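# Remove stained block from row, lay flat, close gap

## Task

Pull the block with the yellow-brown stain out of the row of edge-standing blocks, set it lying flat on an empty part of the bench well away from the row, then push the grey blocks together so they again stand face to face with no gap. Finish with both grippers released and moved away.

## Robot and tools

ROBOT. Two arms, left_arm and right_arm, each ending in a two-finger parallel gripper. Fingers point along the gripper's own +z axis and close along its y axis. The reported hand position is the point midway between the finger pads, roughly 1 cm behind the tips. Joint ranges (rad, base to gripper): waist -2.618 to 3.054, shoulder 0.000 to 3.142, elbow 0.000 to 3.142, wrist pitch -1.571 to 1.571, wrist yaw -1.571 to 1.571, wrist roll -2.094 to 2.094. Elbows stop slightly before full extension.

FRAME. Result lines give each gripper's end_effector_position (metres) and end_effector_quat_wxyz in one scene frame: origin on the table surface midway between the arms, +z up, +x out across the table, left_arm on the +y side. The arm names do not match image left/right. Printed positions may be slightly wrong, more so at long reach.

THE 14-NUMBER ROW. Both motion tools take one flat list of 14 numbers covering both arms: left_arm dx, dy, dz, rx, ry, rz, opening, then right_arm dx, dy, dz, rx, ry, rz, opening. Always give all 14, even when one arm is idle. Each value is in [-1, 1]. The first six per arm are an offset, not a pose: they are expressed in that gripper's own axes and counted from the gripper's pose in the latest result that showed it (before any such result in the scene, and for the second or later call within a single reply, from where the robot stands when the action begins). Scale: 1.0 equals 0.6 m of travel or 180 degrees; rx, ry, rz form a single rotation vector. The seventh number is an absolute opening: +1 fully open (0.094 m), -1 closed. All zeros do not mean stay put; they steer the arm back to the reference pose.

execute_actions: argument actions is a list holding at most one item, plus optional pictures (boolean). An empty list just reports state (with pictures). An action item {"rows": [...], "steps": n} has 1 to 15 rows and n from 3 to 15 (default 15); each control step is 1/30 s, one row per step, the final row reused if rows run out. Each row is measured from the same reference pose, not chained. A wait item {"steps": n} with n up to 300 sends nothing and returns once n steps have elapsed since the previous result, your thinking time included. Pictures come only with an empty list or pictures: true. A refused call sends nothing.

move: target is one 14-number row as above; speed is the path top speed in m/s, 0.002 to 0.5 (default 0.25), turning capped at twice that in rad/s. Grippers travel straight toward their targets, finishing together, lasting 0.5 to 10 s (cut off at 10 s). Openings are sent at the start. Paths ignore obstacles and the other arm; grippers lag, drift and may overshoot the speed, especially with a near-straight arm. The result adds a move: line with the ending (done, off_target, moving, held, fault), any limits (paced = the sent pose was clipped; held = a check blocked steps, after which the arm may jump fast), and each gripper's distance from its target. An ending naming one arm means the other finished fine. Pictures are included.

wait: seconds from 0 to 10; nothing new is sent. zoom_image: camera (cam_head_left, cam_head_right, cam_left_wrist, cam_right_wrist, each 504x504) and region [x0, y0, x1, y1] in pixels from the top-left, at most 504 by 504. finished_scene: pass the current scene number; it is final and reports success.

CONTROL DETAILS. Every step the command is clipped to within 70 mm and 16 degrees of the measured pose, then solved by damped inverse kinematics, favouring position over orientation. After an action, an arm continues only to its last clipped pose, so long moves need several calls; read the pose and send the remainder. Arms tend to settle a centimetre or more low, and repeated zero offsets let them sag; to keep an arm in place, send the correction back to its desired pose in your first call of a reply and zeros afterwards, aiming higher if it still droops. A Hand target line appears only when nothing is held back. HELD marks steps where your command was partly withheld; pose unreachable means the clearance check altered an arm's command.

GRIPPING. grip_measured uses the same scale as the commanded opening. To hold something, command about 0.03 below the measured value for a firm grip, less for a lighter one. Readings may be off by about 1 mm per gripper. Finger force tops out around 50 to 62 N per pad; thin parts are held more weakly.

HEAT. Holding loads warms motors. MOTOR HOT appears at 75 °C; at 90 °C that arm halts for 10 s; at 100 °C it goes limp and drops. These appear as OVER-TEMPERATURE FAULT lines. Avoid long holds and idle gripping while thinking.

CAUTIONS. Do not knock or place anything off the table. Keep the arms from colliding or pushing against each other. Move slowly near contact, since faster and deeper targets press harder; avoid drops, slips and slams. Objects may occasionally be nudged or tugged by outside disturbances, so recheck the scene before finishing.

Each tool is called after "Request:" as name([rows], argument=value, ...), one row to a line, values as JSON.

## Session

Request:
execute_actions(actions=[])

Scene clock: 0.00 s of 4800.00 s.
left_arm: end_effector_position=(+0.2050, +0.1856, +0.2398) grip_measured=+1.000 end_effector_quat_wxyz=(+0.701, +0.588, +0.392, -0.095) | right_arm: end_effector_position=(+0.4016, -0.2415, +0.2649) grip_measured=+1.000 end_effector_quat_wxyz=(+0.095, +0.590, +0.520, +0.610)
Joint positions: left_arm=[-0.134  0.344  0.23   0.116  0.957  0.847  0.094] | right_arm=[-0.003  1.101  0.758  0.041 -0.645  2.08   0.094]
Joint velocities: left_arm=[ 0.002 -0.012  0.002  0.037  0.022 -0.007  0.   ] | right_arm=[-0.007 -0.022 -0.022 -0.051 -0.037  0.051  0.   ]
Hand target (left_arm): +0.204, +0.186, +0.239; +0.698, +0.587, +0.397, -0.099
Hand target (right_arm): +0.400, -0.241, +0.266; +0.095, +0.590, +0.522, +0.609

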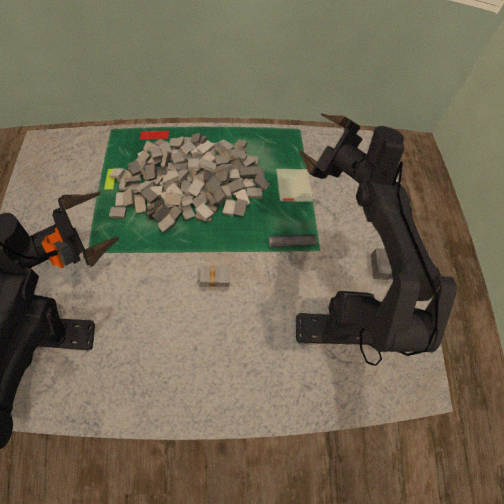

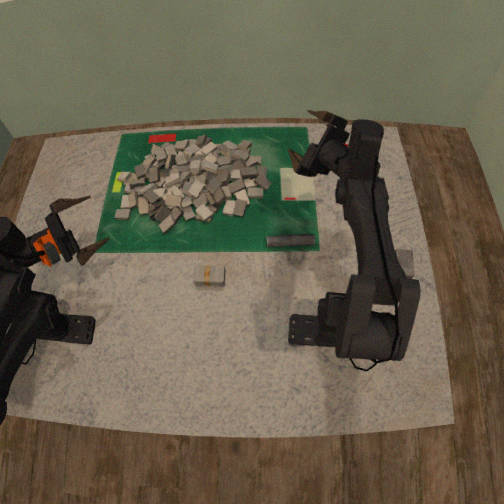

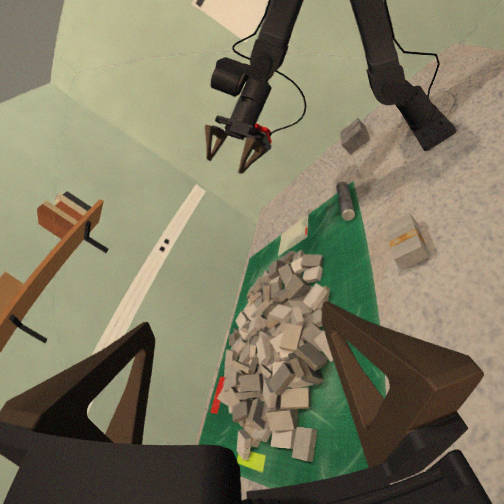

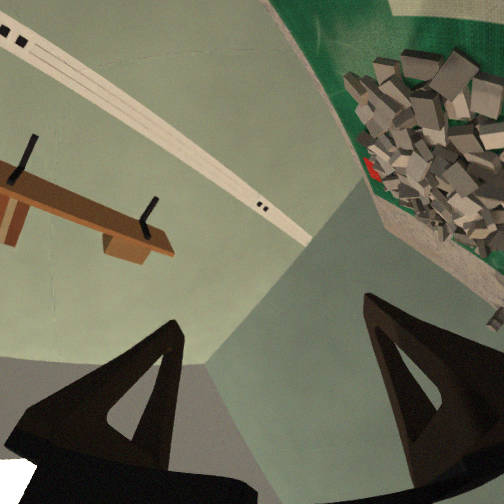

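Request:
move(target=[-0.014,-0.28,0.305,0.305,0.4,-0.099,1,0,0,0,0,0,0,1])

Scene clock: 4.60 s of 4800.00 s.
left_arm: end_effector_position=(+0.1866, -0.0290, +0.1217) grip_measured=+1.000 end_effector_quat_wxyz=(+0.005, +0.705, +0.709, -0.016) | right_arm: end_effector_position=(+0.4016, -0.2415, +0.2649) grip_measured=+1.000 end_effector_quat_wxyz=(+0.095, +0.590, +0.520, +0.610)
Joint positions: left_arm=[-1.166  2.134  2.006 -1.422  0.026  0.373  0.094] | right_arm=[-0.003  1.101  0.758  0.041 -0.645  2.08   0.094]
Joint velocities: left_arm=[-0.017 -0.012  0.017  0.007  0.007  0.007  0.   ] | right_arm=[-0.007  0.007  0.007 -0.051  0.066 -0.022  0.   ]
Hand target (left_arm): +0.181, -0.032, +0.122; -0.002, +0.705, +0.709, -0.019
Hand target (right_arm): +0.402, -0.242, +0.265; +0.095, +0.590, +0.520, +0.610
Off the commanded pose (left_arm): 0.007 m, 2 deg.
Off the commanded pose (right_arm): 0.000 m, 0 deg.
Kept back: nothing.
move: done

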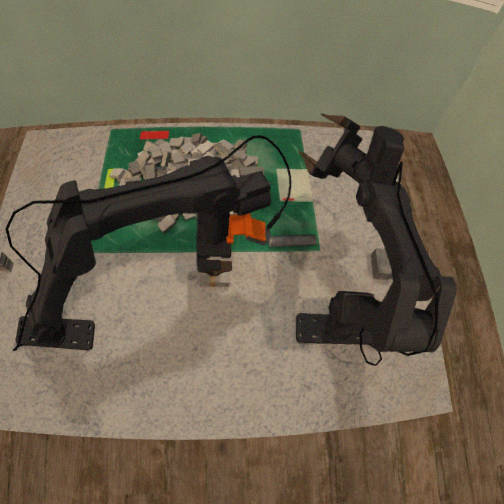

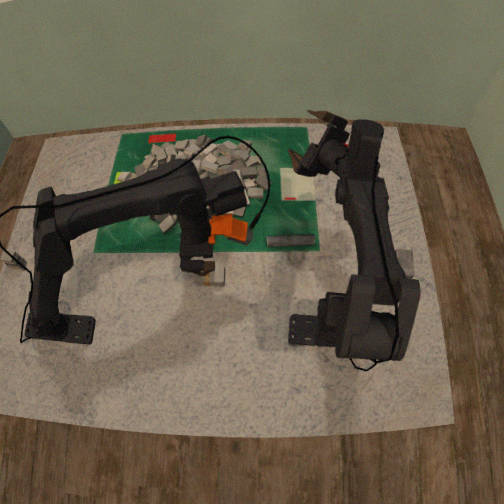

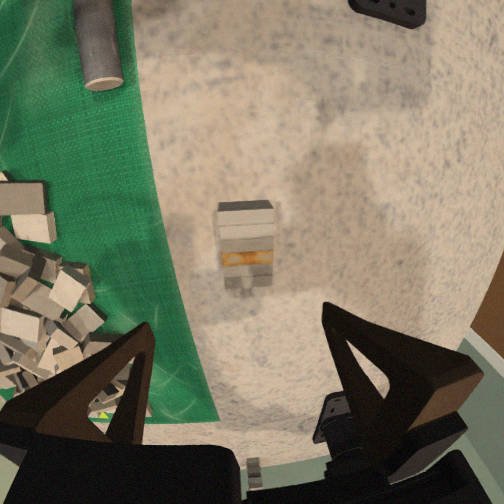

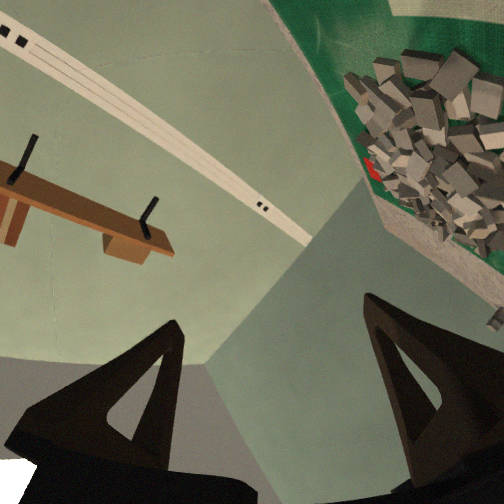

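Request:
zoom_image(camera="cam_left_wrist", region=[190,180,310,310])

Region (190, 180, 310, 310) of cam_left_wrist's 504x504 image, scaled by 3.877, with more detail than that image has; it fills the left 465 columns of this view, and the rest is white.

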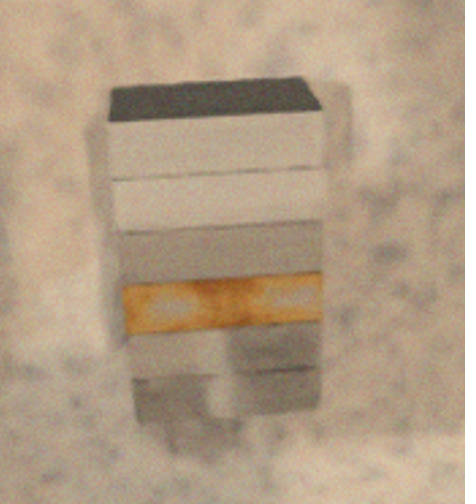

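Request:
move(target=[-0.012,-0.018,0.09,0,0,0,0.3,0,0,0,0,0,0,1], speed=0.1)

Scene clock: 6.10 s of 4800.00 s.
left_arm: end_effector_position=(+0.1794, -0.0378, +0.0784) grip_measured=+0.303 end_effector_quat_wxyz=(+0.013, +0.706, +0.708, -0.020) | right_arm: end_effector_position=(+0.4016, -0.2415, +0.2649) grip_measured=+1.000 end_effector_quat_wxyz=(+0.095, +0.590, +0.520, +0.610)
Joint positions: left_arm=[-1.19   2.134  1.834 -1.231  0.026  0.352  0.061] | right_arm=[-0.003  1.101  0.758  0.041 -0.645  2.08   0.094]
Joint velocities: left_arm=[-0.002 -0.002  0.007 -0.066  0.022 -0.037  0.001] | right_arm=[ 0.007 -0.002 -0.002  0.037 -0.037 -0.037  0.   ]
Hand target (left_arm): +0.175, -0.037, +0.068; +0.004, +0.705, +0.709, -0.016
Hand target (right_arm): +0.402, -0.242, +0.265; +0.095, +0.590, +0.520, +0.610
Off the commanded pose (left_arm): 0.011 m, 1 deg.
Off the commanded pose (right_arm): 0.000 m, 0 deg.
Kept back: nothing.
move: off_target (left_arm)

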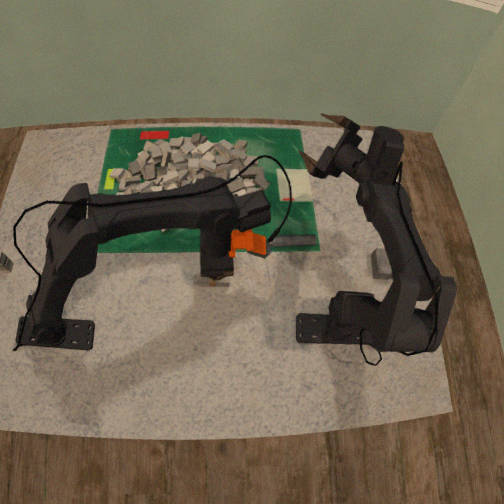

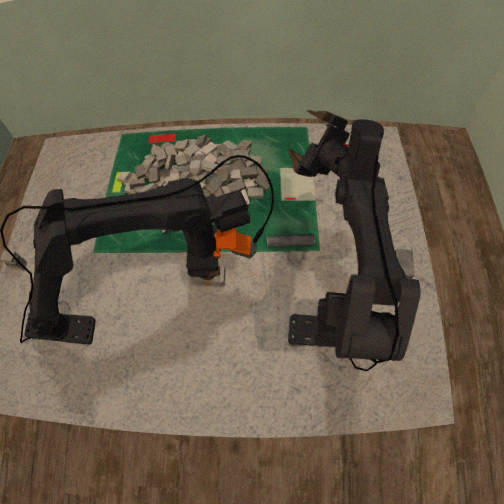

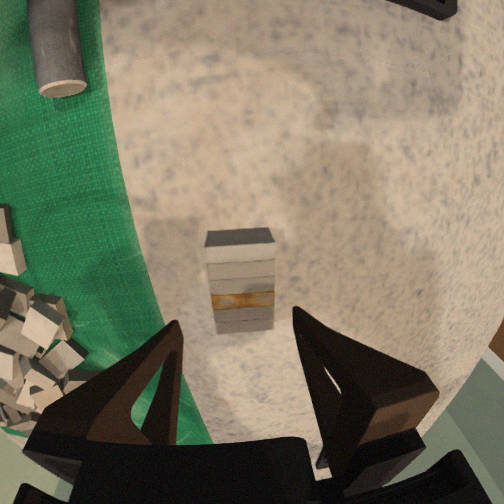

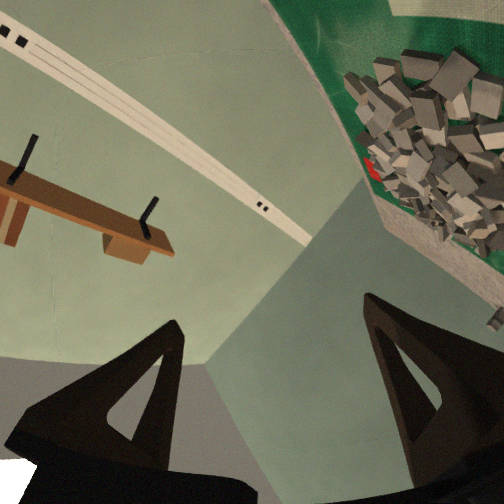

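Request:
move(target=[0.004,-0.01,0.058,0,0,0,0.3,0,0,0,0,0,0,1], speed=0.06)

Scene clock: 7.43 s of 4800.00 s.
left_arm: end_effector_position=(+0.1791, -0.0370, +0.0504) grip_measured=+0.303 end_effector_quat_wxyz=(+0.017, +0.705, +0.709, -0.022) | right_arm: end_effector_position=(+0.4016, -0.2415, +0.2649) grip_measured=+1.000 end_effector_quat_wxyz=(+0.095, +0.590, +0.520, +0.610)
Joint positions: left_arm=[-1.19   2.134  1.721 -1.109  0.026  0.349  0.061] | right_arm=[-0.003  1.101  0.758  0.041 -0.645  2.08   0.094]
Joint velocities: left_arm=[-0.007 -0.017 -0.012  0.022  0.037 -0.095 -0.   ] | right_arm=[-0.002  0.007  0.017  0.066 -0.037  0.007  0.   ]
Hand target (left_arm): +0.173, -0.037, +0.044; +0.012, +0.706, +0.708, -0.020
Hand target (right_arm): +0.402, -0.242, +0.265; +0.095, +0.590, +0.520, +0.610
Off the commanded pose (left_arm): 0.009 m, 1 deg.
Off the commanded pose (right_arm): 0.000 m, 0 deg.
Kept back: nothing.
move: done

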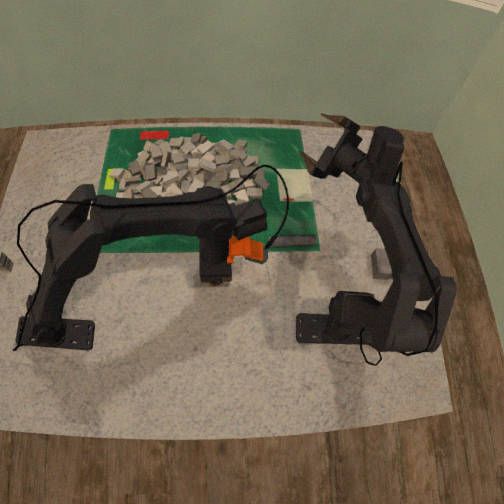

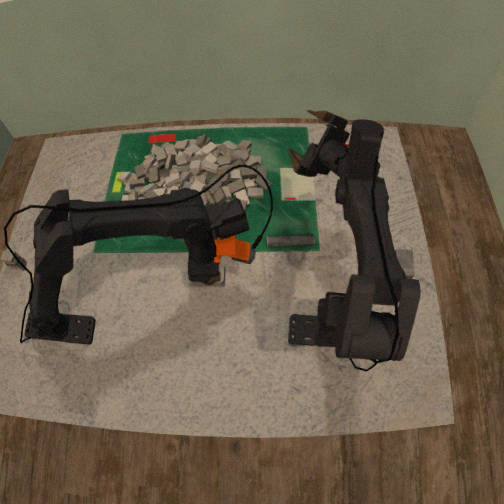

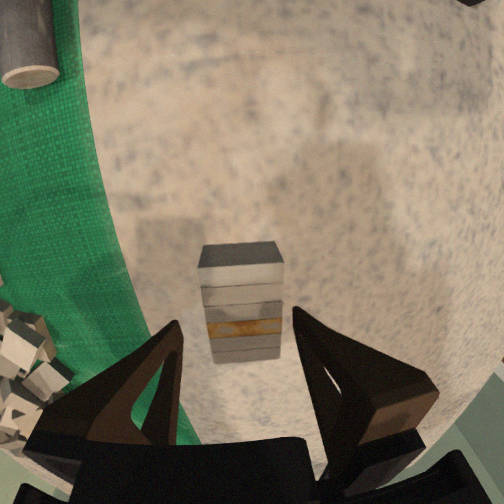

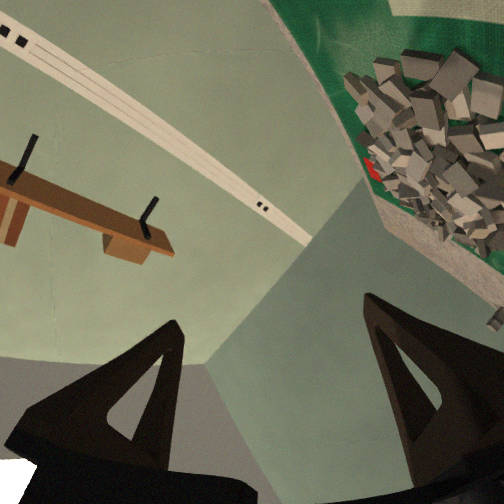

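Request:
move(target=[0.012,0,0.04,0,0,0,0.3,0,0,0,0,0,0,1], speed=0.05)

Scene clock: 9.00 s of 4800.00 s.
left_arm: end_effector_position=(+0.1779, -0.0337, +0.0304) grip_measured=+0.303 end_effector_quat_wxyz=(+0.019, +0.705, +0.709, -0.023) | right_arm: end_effector_position=(+0.4016, -0.2415, +0.2649) grip_measured=+1.000 end_effector_quat_wxyz=(+0.095, +0.590, +0.520, +0.610)
Joint positions: left_arm=[-1.19   2.134  1.64  -1.024  0.026  0.349  0.061] | right_arm=[-0.003  1.101  0.758  0.041 -0.645  2.08   0.094]
Joint velocities: left_arm=[-0.002 -0.007  0.007  0.007 -0.11   0.022 -0.   ] | right_arm=[-0.012 -0.012  0.012 -0.051  0.051  0.022  0.   ]
Hand target (left_arm): +0.179, -0.031, +0.026; +0.017, +0.705, +0.709, -0.022
Hand target (right_arm): +0.402, -0.242, +0.265; +0.095, +0.590, +0.520, +0.610
Off the commanded pose (left_arm): 0.005 m, 0 deg.
Off the commanded pose (right_arm): 0.000 m, 0 deg.
Kept back: nothing.
move: done

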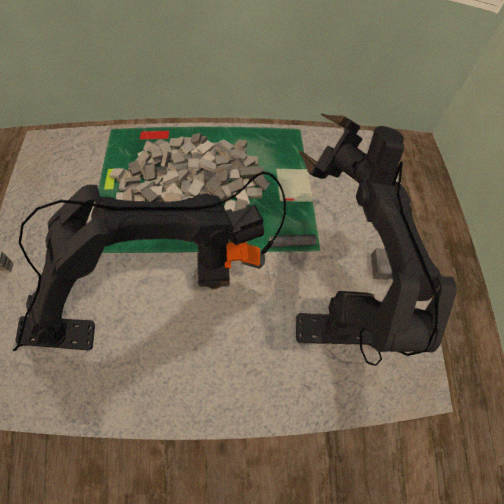

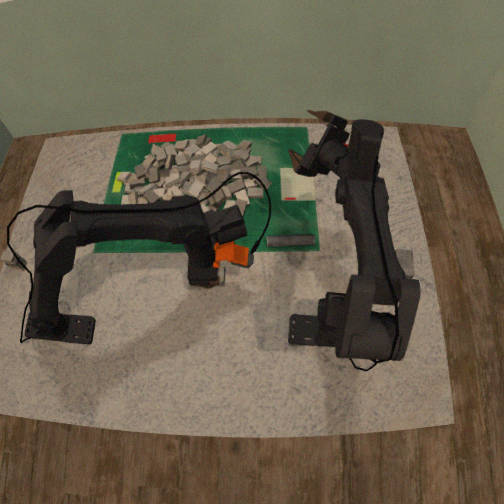

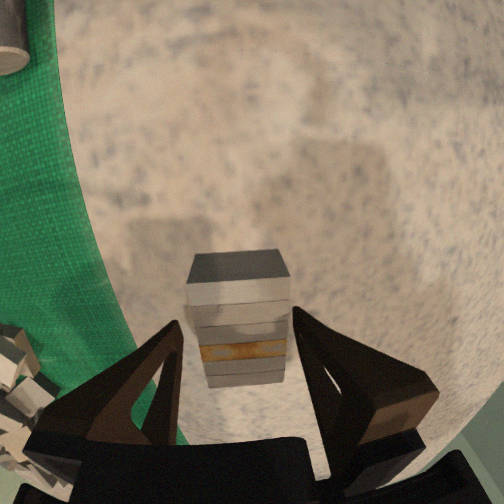

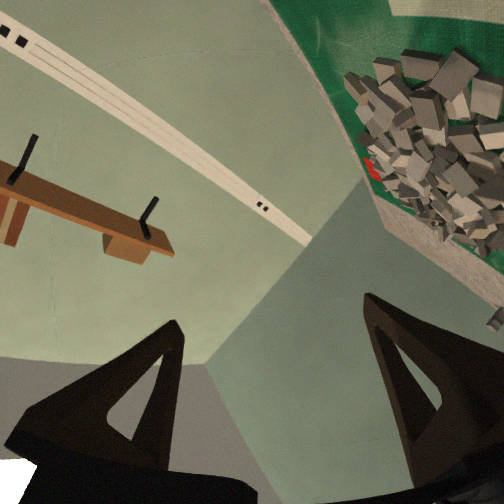

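Request:
move(target=[0.036,0,0,0,0,0,0.3,0,0,0,0,0,0,1], speed=0.05)

Scene clock: 10.13 s of 4800.00 s.
left_arm: end_effector_position=(+0.1744, -0.0146, +0.0260) grip_measured=+0.303 end_effector_quat_wxyz=(+0.012, +0.705, +0.709, -0.019) | right_arm: end_effector_position=(+0.4016, -0.2415, +0.2649) grip_measured=+1.000 end_effector_quat_wxyz=(+0.095, +0.590, +0.520, +0.610)
Joint positions: left_arm=[-1.181  2.081  1.541 -0.993  0.026  0.357  0.061] | right_arm=[-0.003  1.101  0.758  0.041 -0.645  2.08   0.094]
Joint velocities: left_arm=[ 0.002 -0.012  0.002  0.007  0.037  0.037 -0.   ] | right_arm=[ 0.007 -0.007  0.022  0.022 -0.051 -0.051  0.   ]
Hand target (left_arm): +0.178, -0.012, +0.029; +0.019, +0.705, +0.709, -0.022
Hand target (right_arm): +0.402, -0.242, +0.265; +0.095, +0.590, +0.520, +0.610
Off the commanded pose (left_arm): 0.005 m, 1 deg.
Off the commanded pose (right_arm): 0.000 m, 0 deg.
Kept back: nothing.
move: done

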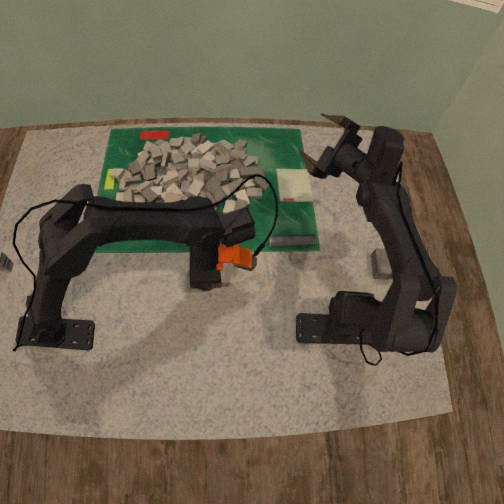

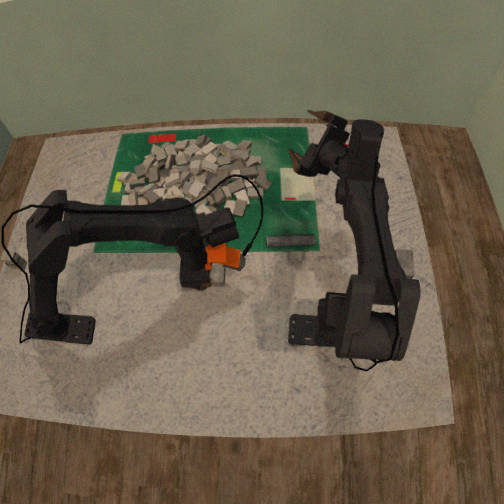

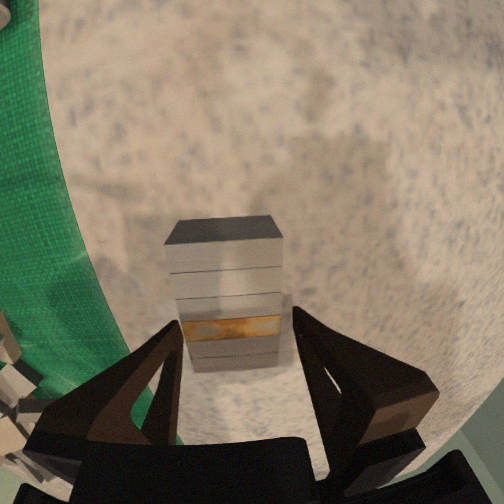

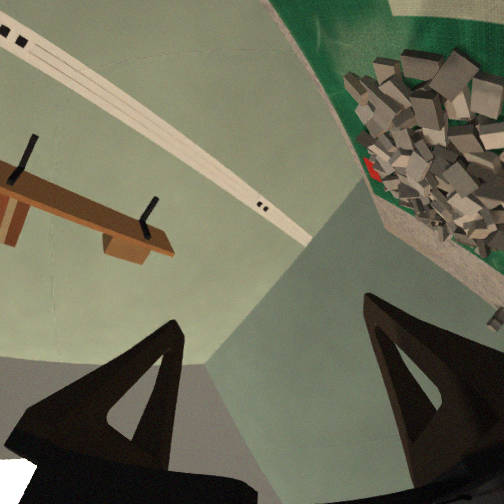

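Request:
move(target=[0,-0.04,0,0,0,0,0.3,0,0,0,0,0,0,1], speed=0.03)

Scene clock: 11.40 s of 4800.00 s.
left_arm: end_effector_position=(+0.1649, -0.0175, +0.0221) grip_measured=+0.303 end_effector_quat_wxyz=(+0.018, +0.702, +0.712, -0.008) | right_arm: end_effector_position=(+0.4016, -0.2415, +0.2649) grip_measured=+1.000 end_effector_quat_wxyz=(+0.095, +0.590, +0.520, +0.610)
Joint positions: left_arm=[-1.218  2.081  1.525 -0.974 -0.002  0.313  0.061] | right_arm=[-0.003  1.101  0.758  0.041 -0.645  2.08   0.094]
Joint velocities: left_arm=[ 0.022  0.032 -0.002  0.007 -0.051 -0.007  0.   ] | right_arm=[-0.007 -0.017 -0.007 -0.022 -0.081 -0.051  0.   ]
Hand target (left_arm): +0.151, -0.015, +0.026; +0.011, +0.705, +0.709, -0.019
Hand target (right_arm): +0.402, -0.242, +0.265; +0.095, +0.590, +0.520, +0.610
Off the commanded pose (left_arm): 0.015 m, 2 deg.
Off the commanded pose (right_arm): 0.000 m, 0 deg.
Kept back: nothing.
move: off_target (left_arm)

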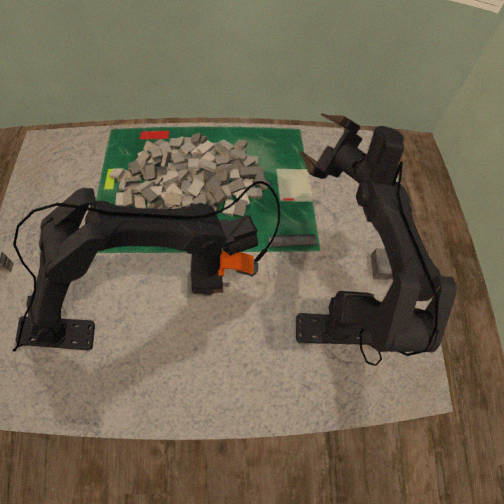

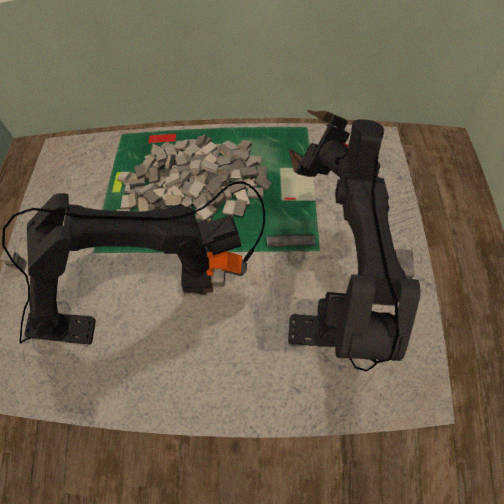

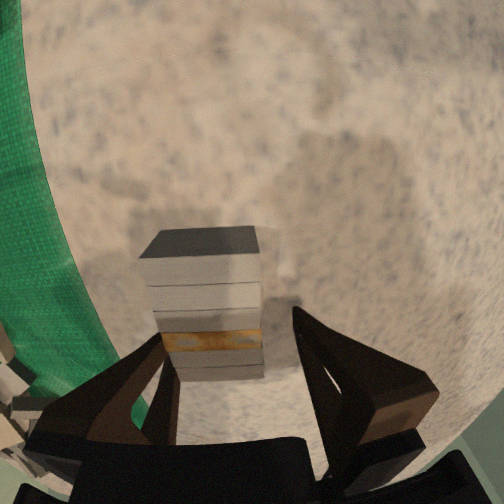

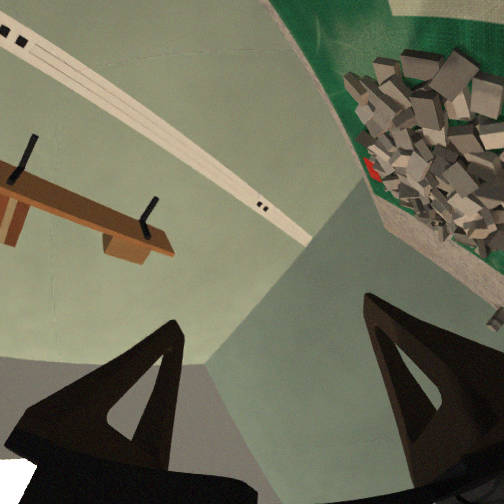

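Request:
move(target=[0.004,-0.035,-0.02,0,0,0,0.3,0,0,0,0,0,0,1], speed=0.04)

Scene clock: 12.57 s of 4800.00 s.
left_arm: end_effector_position=(+0.1548, -0.0218, +0.0303) grip_measured=+0.303 end_effector_quat_wxyz=(+0.029, +0.700, +0.713, -0.006) | right_arm: end_effector_position=(+0.4016, -0.2415, +0.2649) grip_measured=+1.000 end_effector_quat_wxyz=(+0.095, +0.590, +0.520, +0.610)
Joint positions: left_arm=[-1.253  2.06   1.525 -0.978 -0.017  0.275  0.061] | right_arm=[-0.003  1.101  0.758  0.041 -0.645  2.08   0.094]
Joint velocities: left_arm=[-0.007 -0.007  0.012  0.037 -0.037  0.037 -0.   ] | right_arm=[ 0.007 -0.002 -0.022 -0.051  0.022 -0.007  0.   ]
Hand target (left_arm): +0.144, -0.015, +0.033; +0.018, +0.702, +0.712, -0.008
Hand target (right_arm): +0.402, -0.242, +0.265; +0.095, +0.590, +0.520, +0.610
Off the commanded pose (left_arm): 0.014 m, 1 deg.
Off the commanded pose (right_arm): 0.000 m, 0 deg.
Kept back: nothing.
move: off_target (left_arm)

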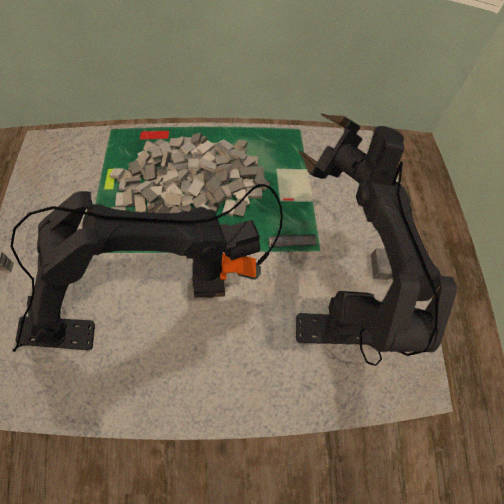

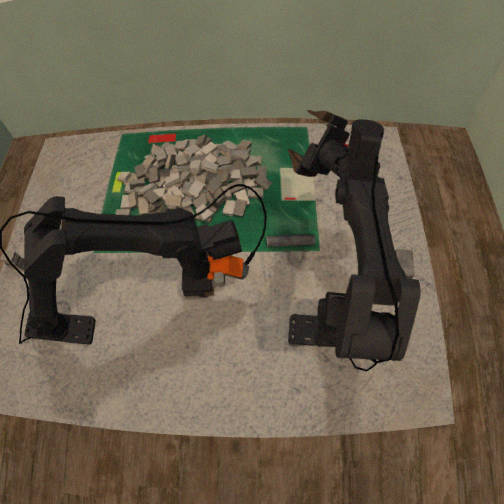

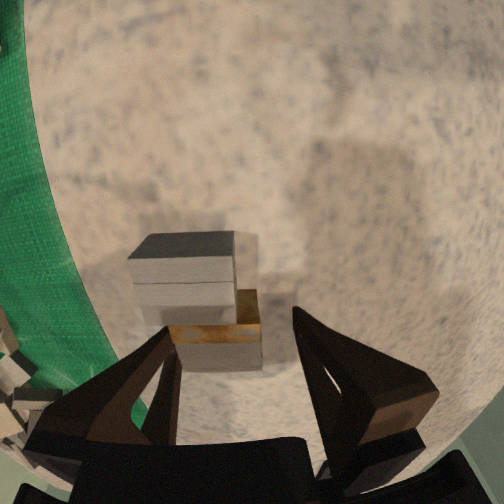

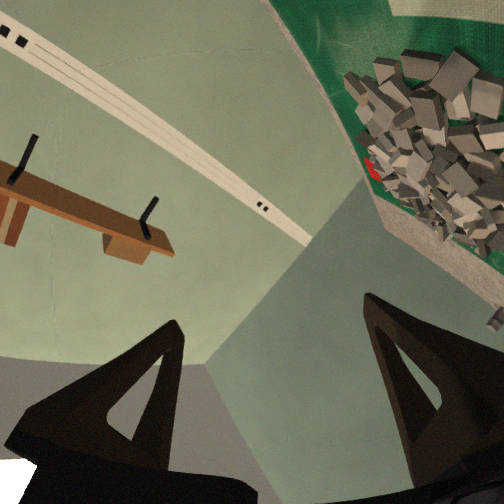

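Request:
move(target=[0.012,-0.035,0,0,0,0,0.3,0,0,0,0,0,0,1], speed=0.04)

Scene clock: 13.70 s of 4800.00 s.
left_arm: end_effector_position=(+0.1439, -0.0172, +0.0267) grip_measured=+0.303 end_effector_quat_wxyz=(+0.033, +0.699, +0.715, +0.003) | right_arm: end_effector_position=(+0.4016, -0.2415, +0.2649) grip_measured=+1.000 end_effector_quat_wxyz=(+0.095, +0.590, +0.520, +0.610)
Joint positions: left_arm=[-1.285  2.04   1.479 -0.957 -0.038  0.239  0.061] | right_arm=[-0.003  1.101  0.758  0.041 -0.645  2.08   0.094]
Joint velocities: left_arm=[-0.002 -0.007 -0.002 -0.081  0.095 -0.037 -0.001] | right_arm=[ 0.007  0.002 -0.002 -0.007 -0.022  0.066  0.   ]
Hand target (left_arm): +0.134, -0.015, +0.029; +0.029, +0.700, +0.713, -0.006
Hand target (right_arm): +0.402, -0.242, +0.265; +0.095, +0.590, +0.520, +0.610
Off the commanded pose (left_arm): 0.011 m, 1 deg.
Off the commanded pose (right_arm): 0.000 m, 0 deg.
Kept back: nothing.
move: off_target (left_arm)

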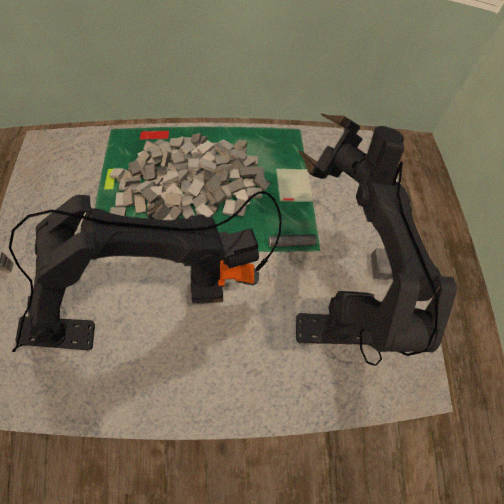

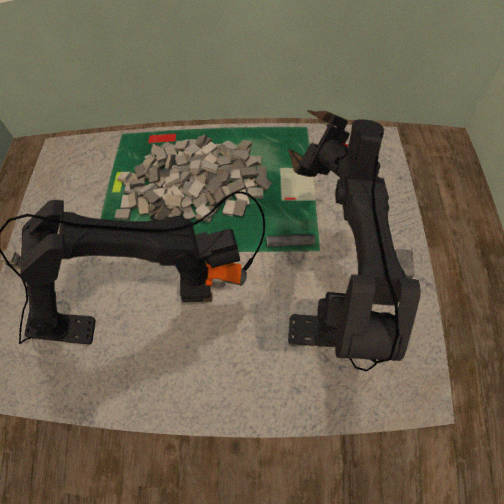

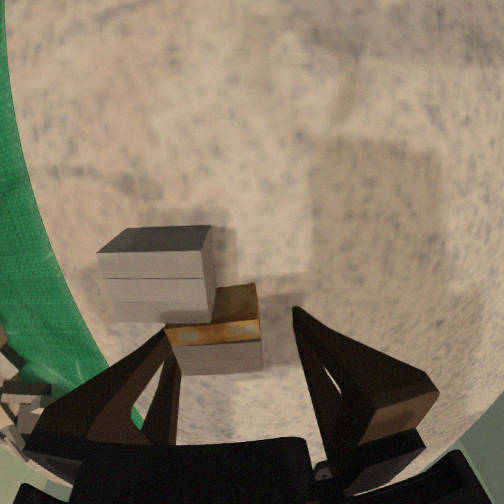

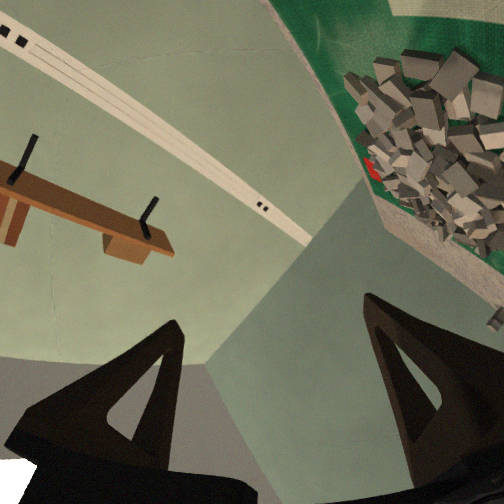

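Request:
move(target=[0,0.01,-0.006,0,0,0,0.3,0,0,0,0,0,0,1], speed=0.04)

Request:
move(target=[0.024,0,0,0,0,0,0.3,0,0,0,0,0,0,1], speed=0.04)

Scene clock: 14.63 s of 4800.00 s.
left_arm: end_effector_position=(+0.1455, -0.0167, +0.0267) grip_measured=+0.303 end_effector_quat_wxyz=(+0.033, +0.699, +0.714, +0.003) | right_arm: end_effector_position=(+0.4016, -0.2415, +0.2649) grip_measured=+1.000 end_effector_quat_wxyz=(+0.095, +0.590, +0.520, +0.610)
Joint positions: left_arm=[-1.281  2.04   1.479 -0.957 -0.039  0.243  0.061] | right_arm=[-0.003  1.101  0.758  0.041 -0.645  2.08   0.094]
Joint velocities: left_arm=[ 0.012  0.002 -0.012  0.066 -0.037 -0.037  0.   ] | right_arm=[-0.017 -0.002  0.012 -0.037 -0.007 -0.007  0.   ]
Hand target (left_arm): +0.150, -0.017, +0.031; +0.033, +0.699, +0.715, +0.003
Hand target (right_arm): +0.402, -0.242, +0.265; +0.095, +0.590, +0.520, +0.610
Off the commanded pose (left_arm): 0.006 m, 0 deg.
Off the commanded pose (right_arm): 0.000 m, 0 deg.
Kept back: nothing.
move: done

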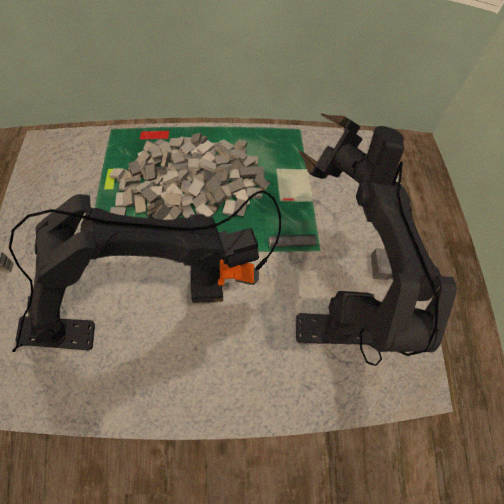

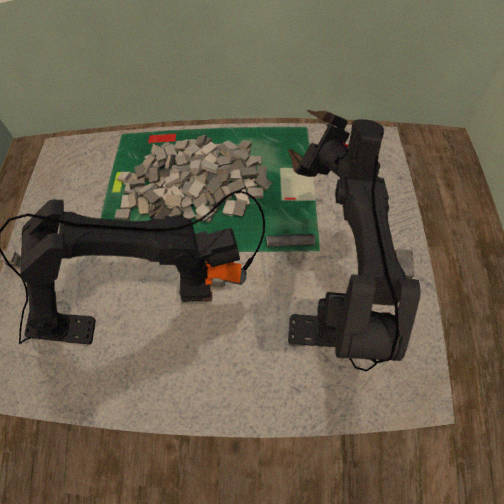

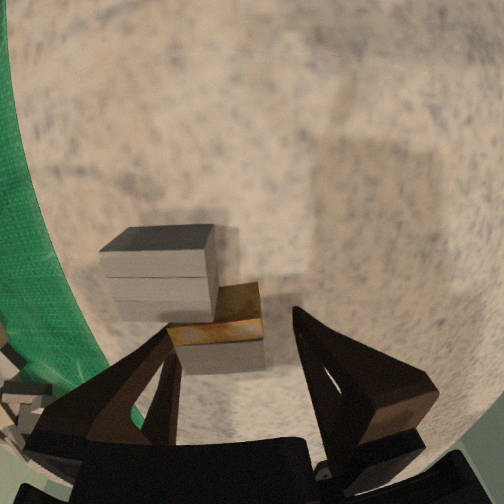

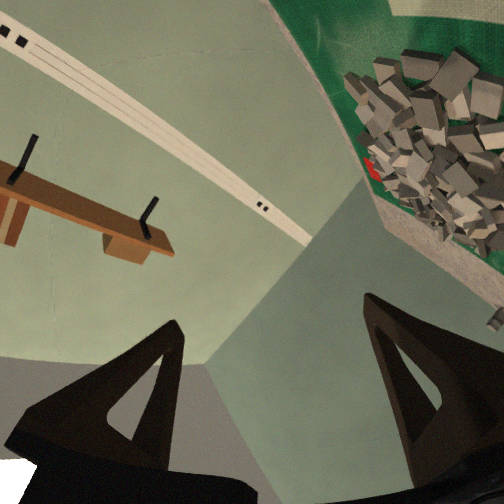

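Scene clock: 15.37 s of 4800.00 s.
left_arm: end_effector_position=(+0.1431, -0.0056, +0.0228) grip_measured=+0.303 end_effector_quat_wxyz=(+0.029, +0.699, +0.714, +0.007) | right_arm: end_effector_position=(+0.4016, -0.2415, +0.2649) grip_measured=+1.000 end_effector_quat_wxyz=(+0.095, +0.590, +0.520, +0.610)
Joint positions: left_arm=[-1.281  2.014  1.424 -0.939 -0.042  0.243  0.061] | right_arm=[-0.003  1.101  0.758  0.041 -0.645  2.08   0.094]
Joint velocities: left_arm=[ 0.017 -0.007  0.007  0.007 -0.037 -0.051  0.   ] | right_arm=[-0.002 -0.007 -0.017 -0.051 -0.022 -0.022  0.   ]
Hand target (left_arm): +0.145, -0.002, +0.026; +0.033, +0.699, +0.714, +0.004
Hand target (right_arm): +0.402, -0.242, +0.265; +0.095, +0.590, +0.520, +0.610
Off the commanded pose (left_arm): 0.005 m, 1 deg.
Off the commanded pose (right_arm): 0.000 m, 0 deg.
Kept back: nothing.
move: done

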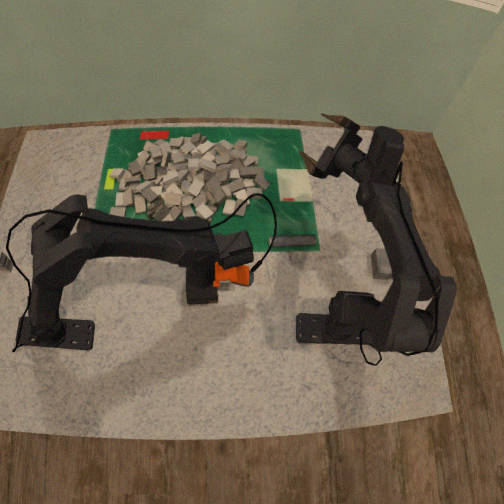

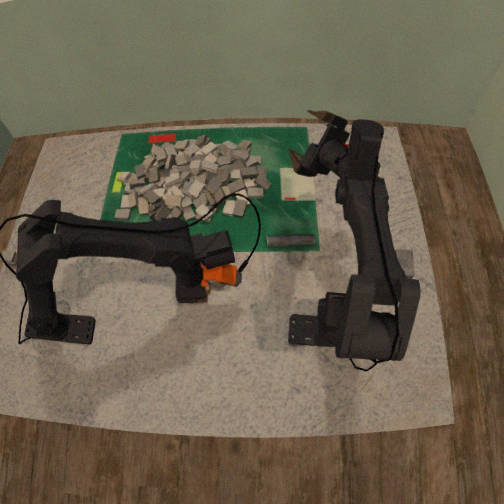

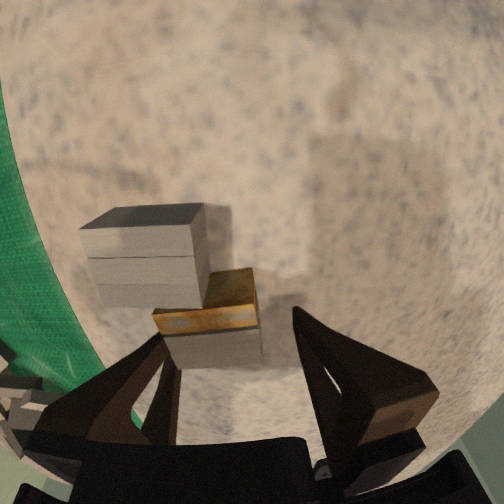

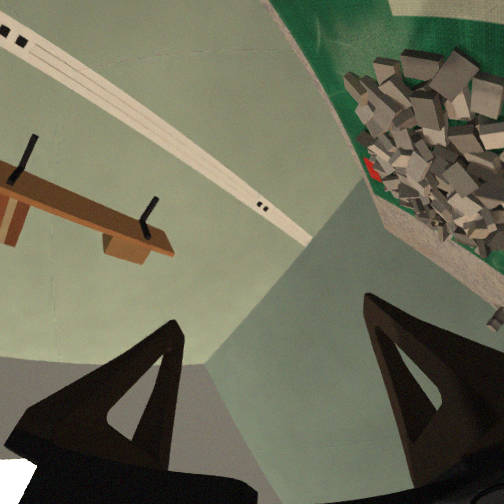

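Request:
move(target=[0.003,0.065,-0.012,0,0,0,0.3,0,0,0,0,0,0,1], speed=0.04)

Scene clock: 16.90 s of 4800.00 s.
left_arm: end_effector_position=(+0.1757, -0.0006, +0.0325) grip_measured=+0.303 end_effector_quat_wxyz=(+0.032, +0.699, +0.714, +0.006) | right_arm: end_effector_position=(+0.4016, -0.2415, +0.2649) grip_measured=+1.000 end_effector_quat_wxyz=(+0.095, +0.590, +0.520, +0.610)
Joint positions: left_arm=[-1.194  2.014  1.465 -0.97  -0.037  0.331  0.061] | right_arm=[-0.003  1.101  0.758  0.041 -0.645  2.08   0.094]
Joint velocities: left_arm=[-0.022 -0.002  0.012 -0.022  0.037 -0.051  0.001] | right_arm=[ 0.012 -0.012 -0.017  0.037 -0.051 -0.022  0.   ]
Hand target (left_arm): +0.182, -0.002, +0.032; +0.030, +0.699, +0.714, +0.008
Hand target (right_arm): +0.402, -0.242, +0.265; +0.095, +0.590, +0.520, +0.610
Off the commanded pose (left_arm): 0.006 m, 0 deg.
Off the commanded pose (right_arm): 0.000 m, 0 deg.
Kept back: nothing.
move: done

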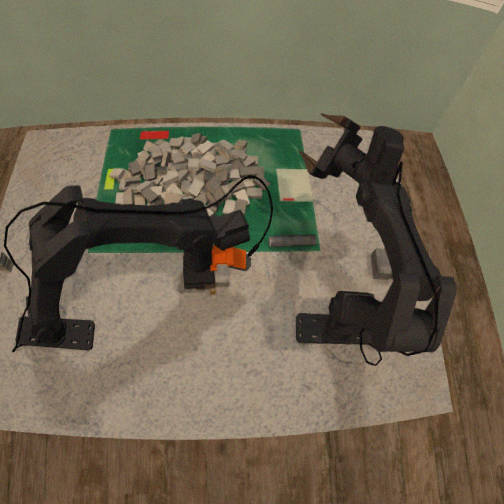

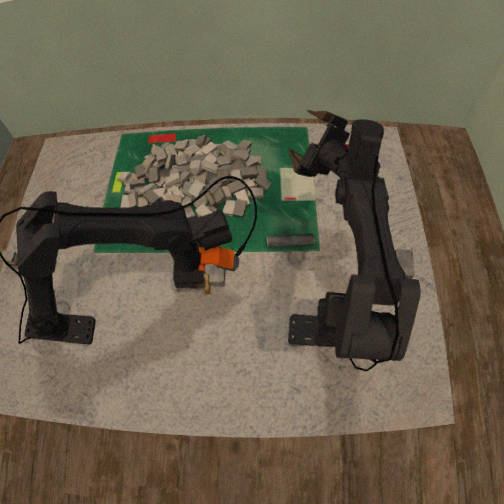

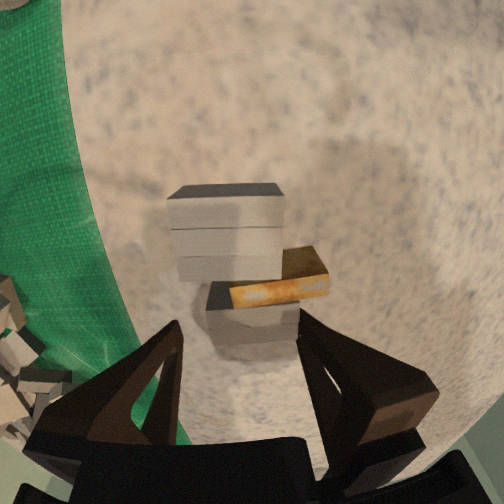

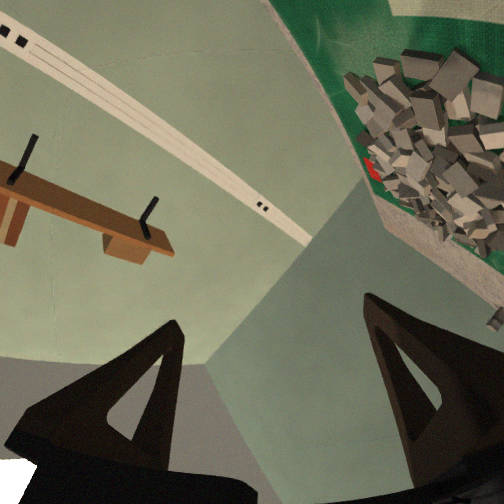

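Request:
move(target=[0,0.03,0,0,0,0,0.3,0,0,0,0,0,0,1], speed=0.04)

Scene clock: 17.90 s of 4800.00 s.
left_arm: end_effector_position=(+0.1867, +0.0042, +0.0326) grip_measured=+0.303 end_effector_quat_wxyz=(+0.030, +0.699, +0.714, +0.005) | right_arm: end_effector_position=(+0.4016, -0.2415, +0.2649) grip_measured=+1.000 end_effector_quat_wxyz=(+0.095, +0.590, +0.520, +0.610)
Joint positions: left_arm=[-1.161  2.014  1.465 -0.971 -0.033  0.364  0.061] | right_arm=[-0.003  1.101  0.758  0.041 -0.645  2.08   0.094]
Joint velocities: left_arm=[ 0.002 -0.017  0.007 -0.095 -0.066 -0.037 -0.001] | right_arm=[-0.002 -0.002 -0.002  0.007 -0.007  0.037  0.   ]
Hand target (left_arm): +0.194, +0.000, +0.034; +0.032, +0.699, +0.714, +0.006
Hand target (right_arm): +0.402, -0.242, +0.265; +0.095, +0.590, +0.520, +0.610
Off the commanded pose (left_arm): 0.008 m, 0 deg.
Off the commanded pose (right_arm): 0.000 m, 0 deg.
Kept back: nothing.
move: done

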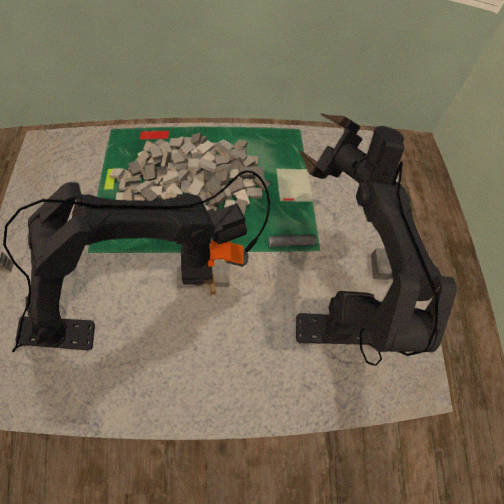

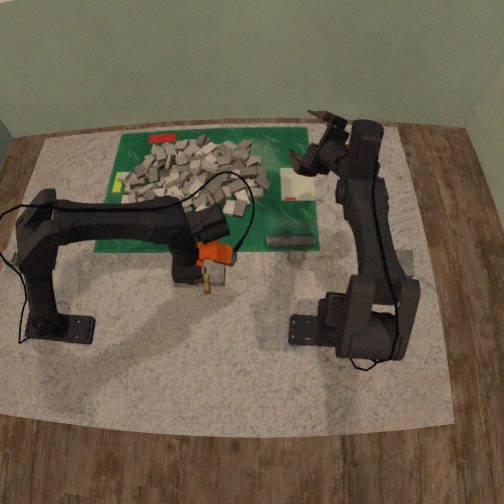

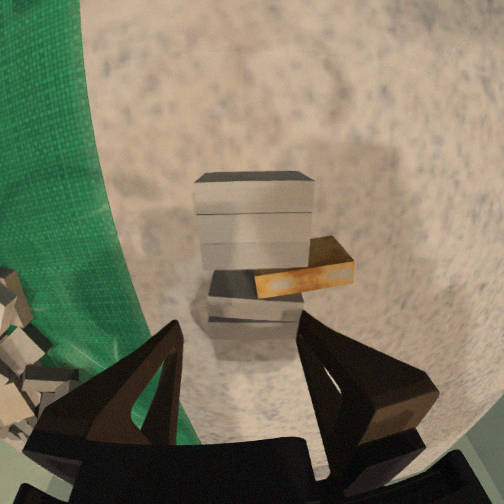

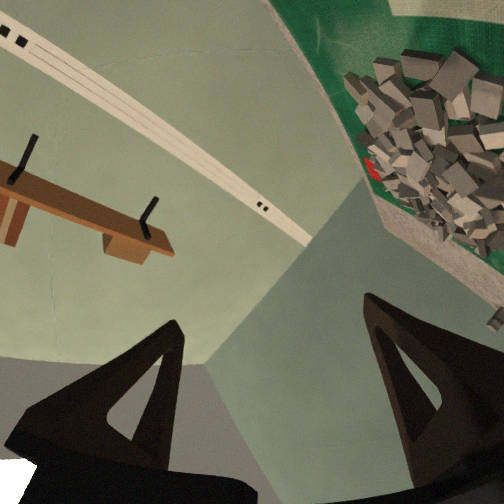

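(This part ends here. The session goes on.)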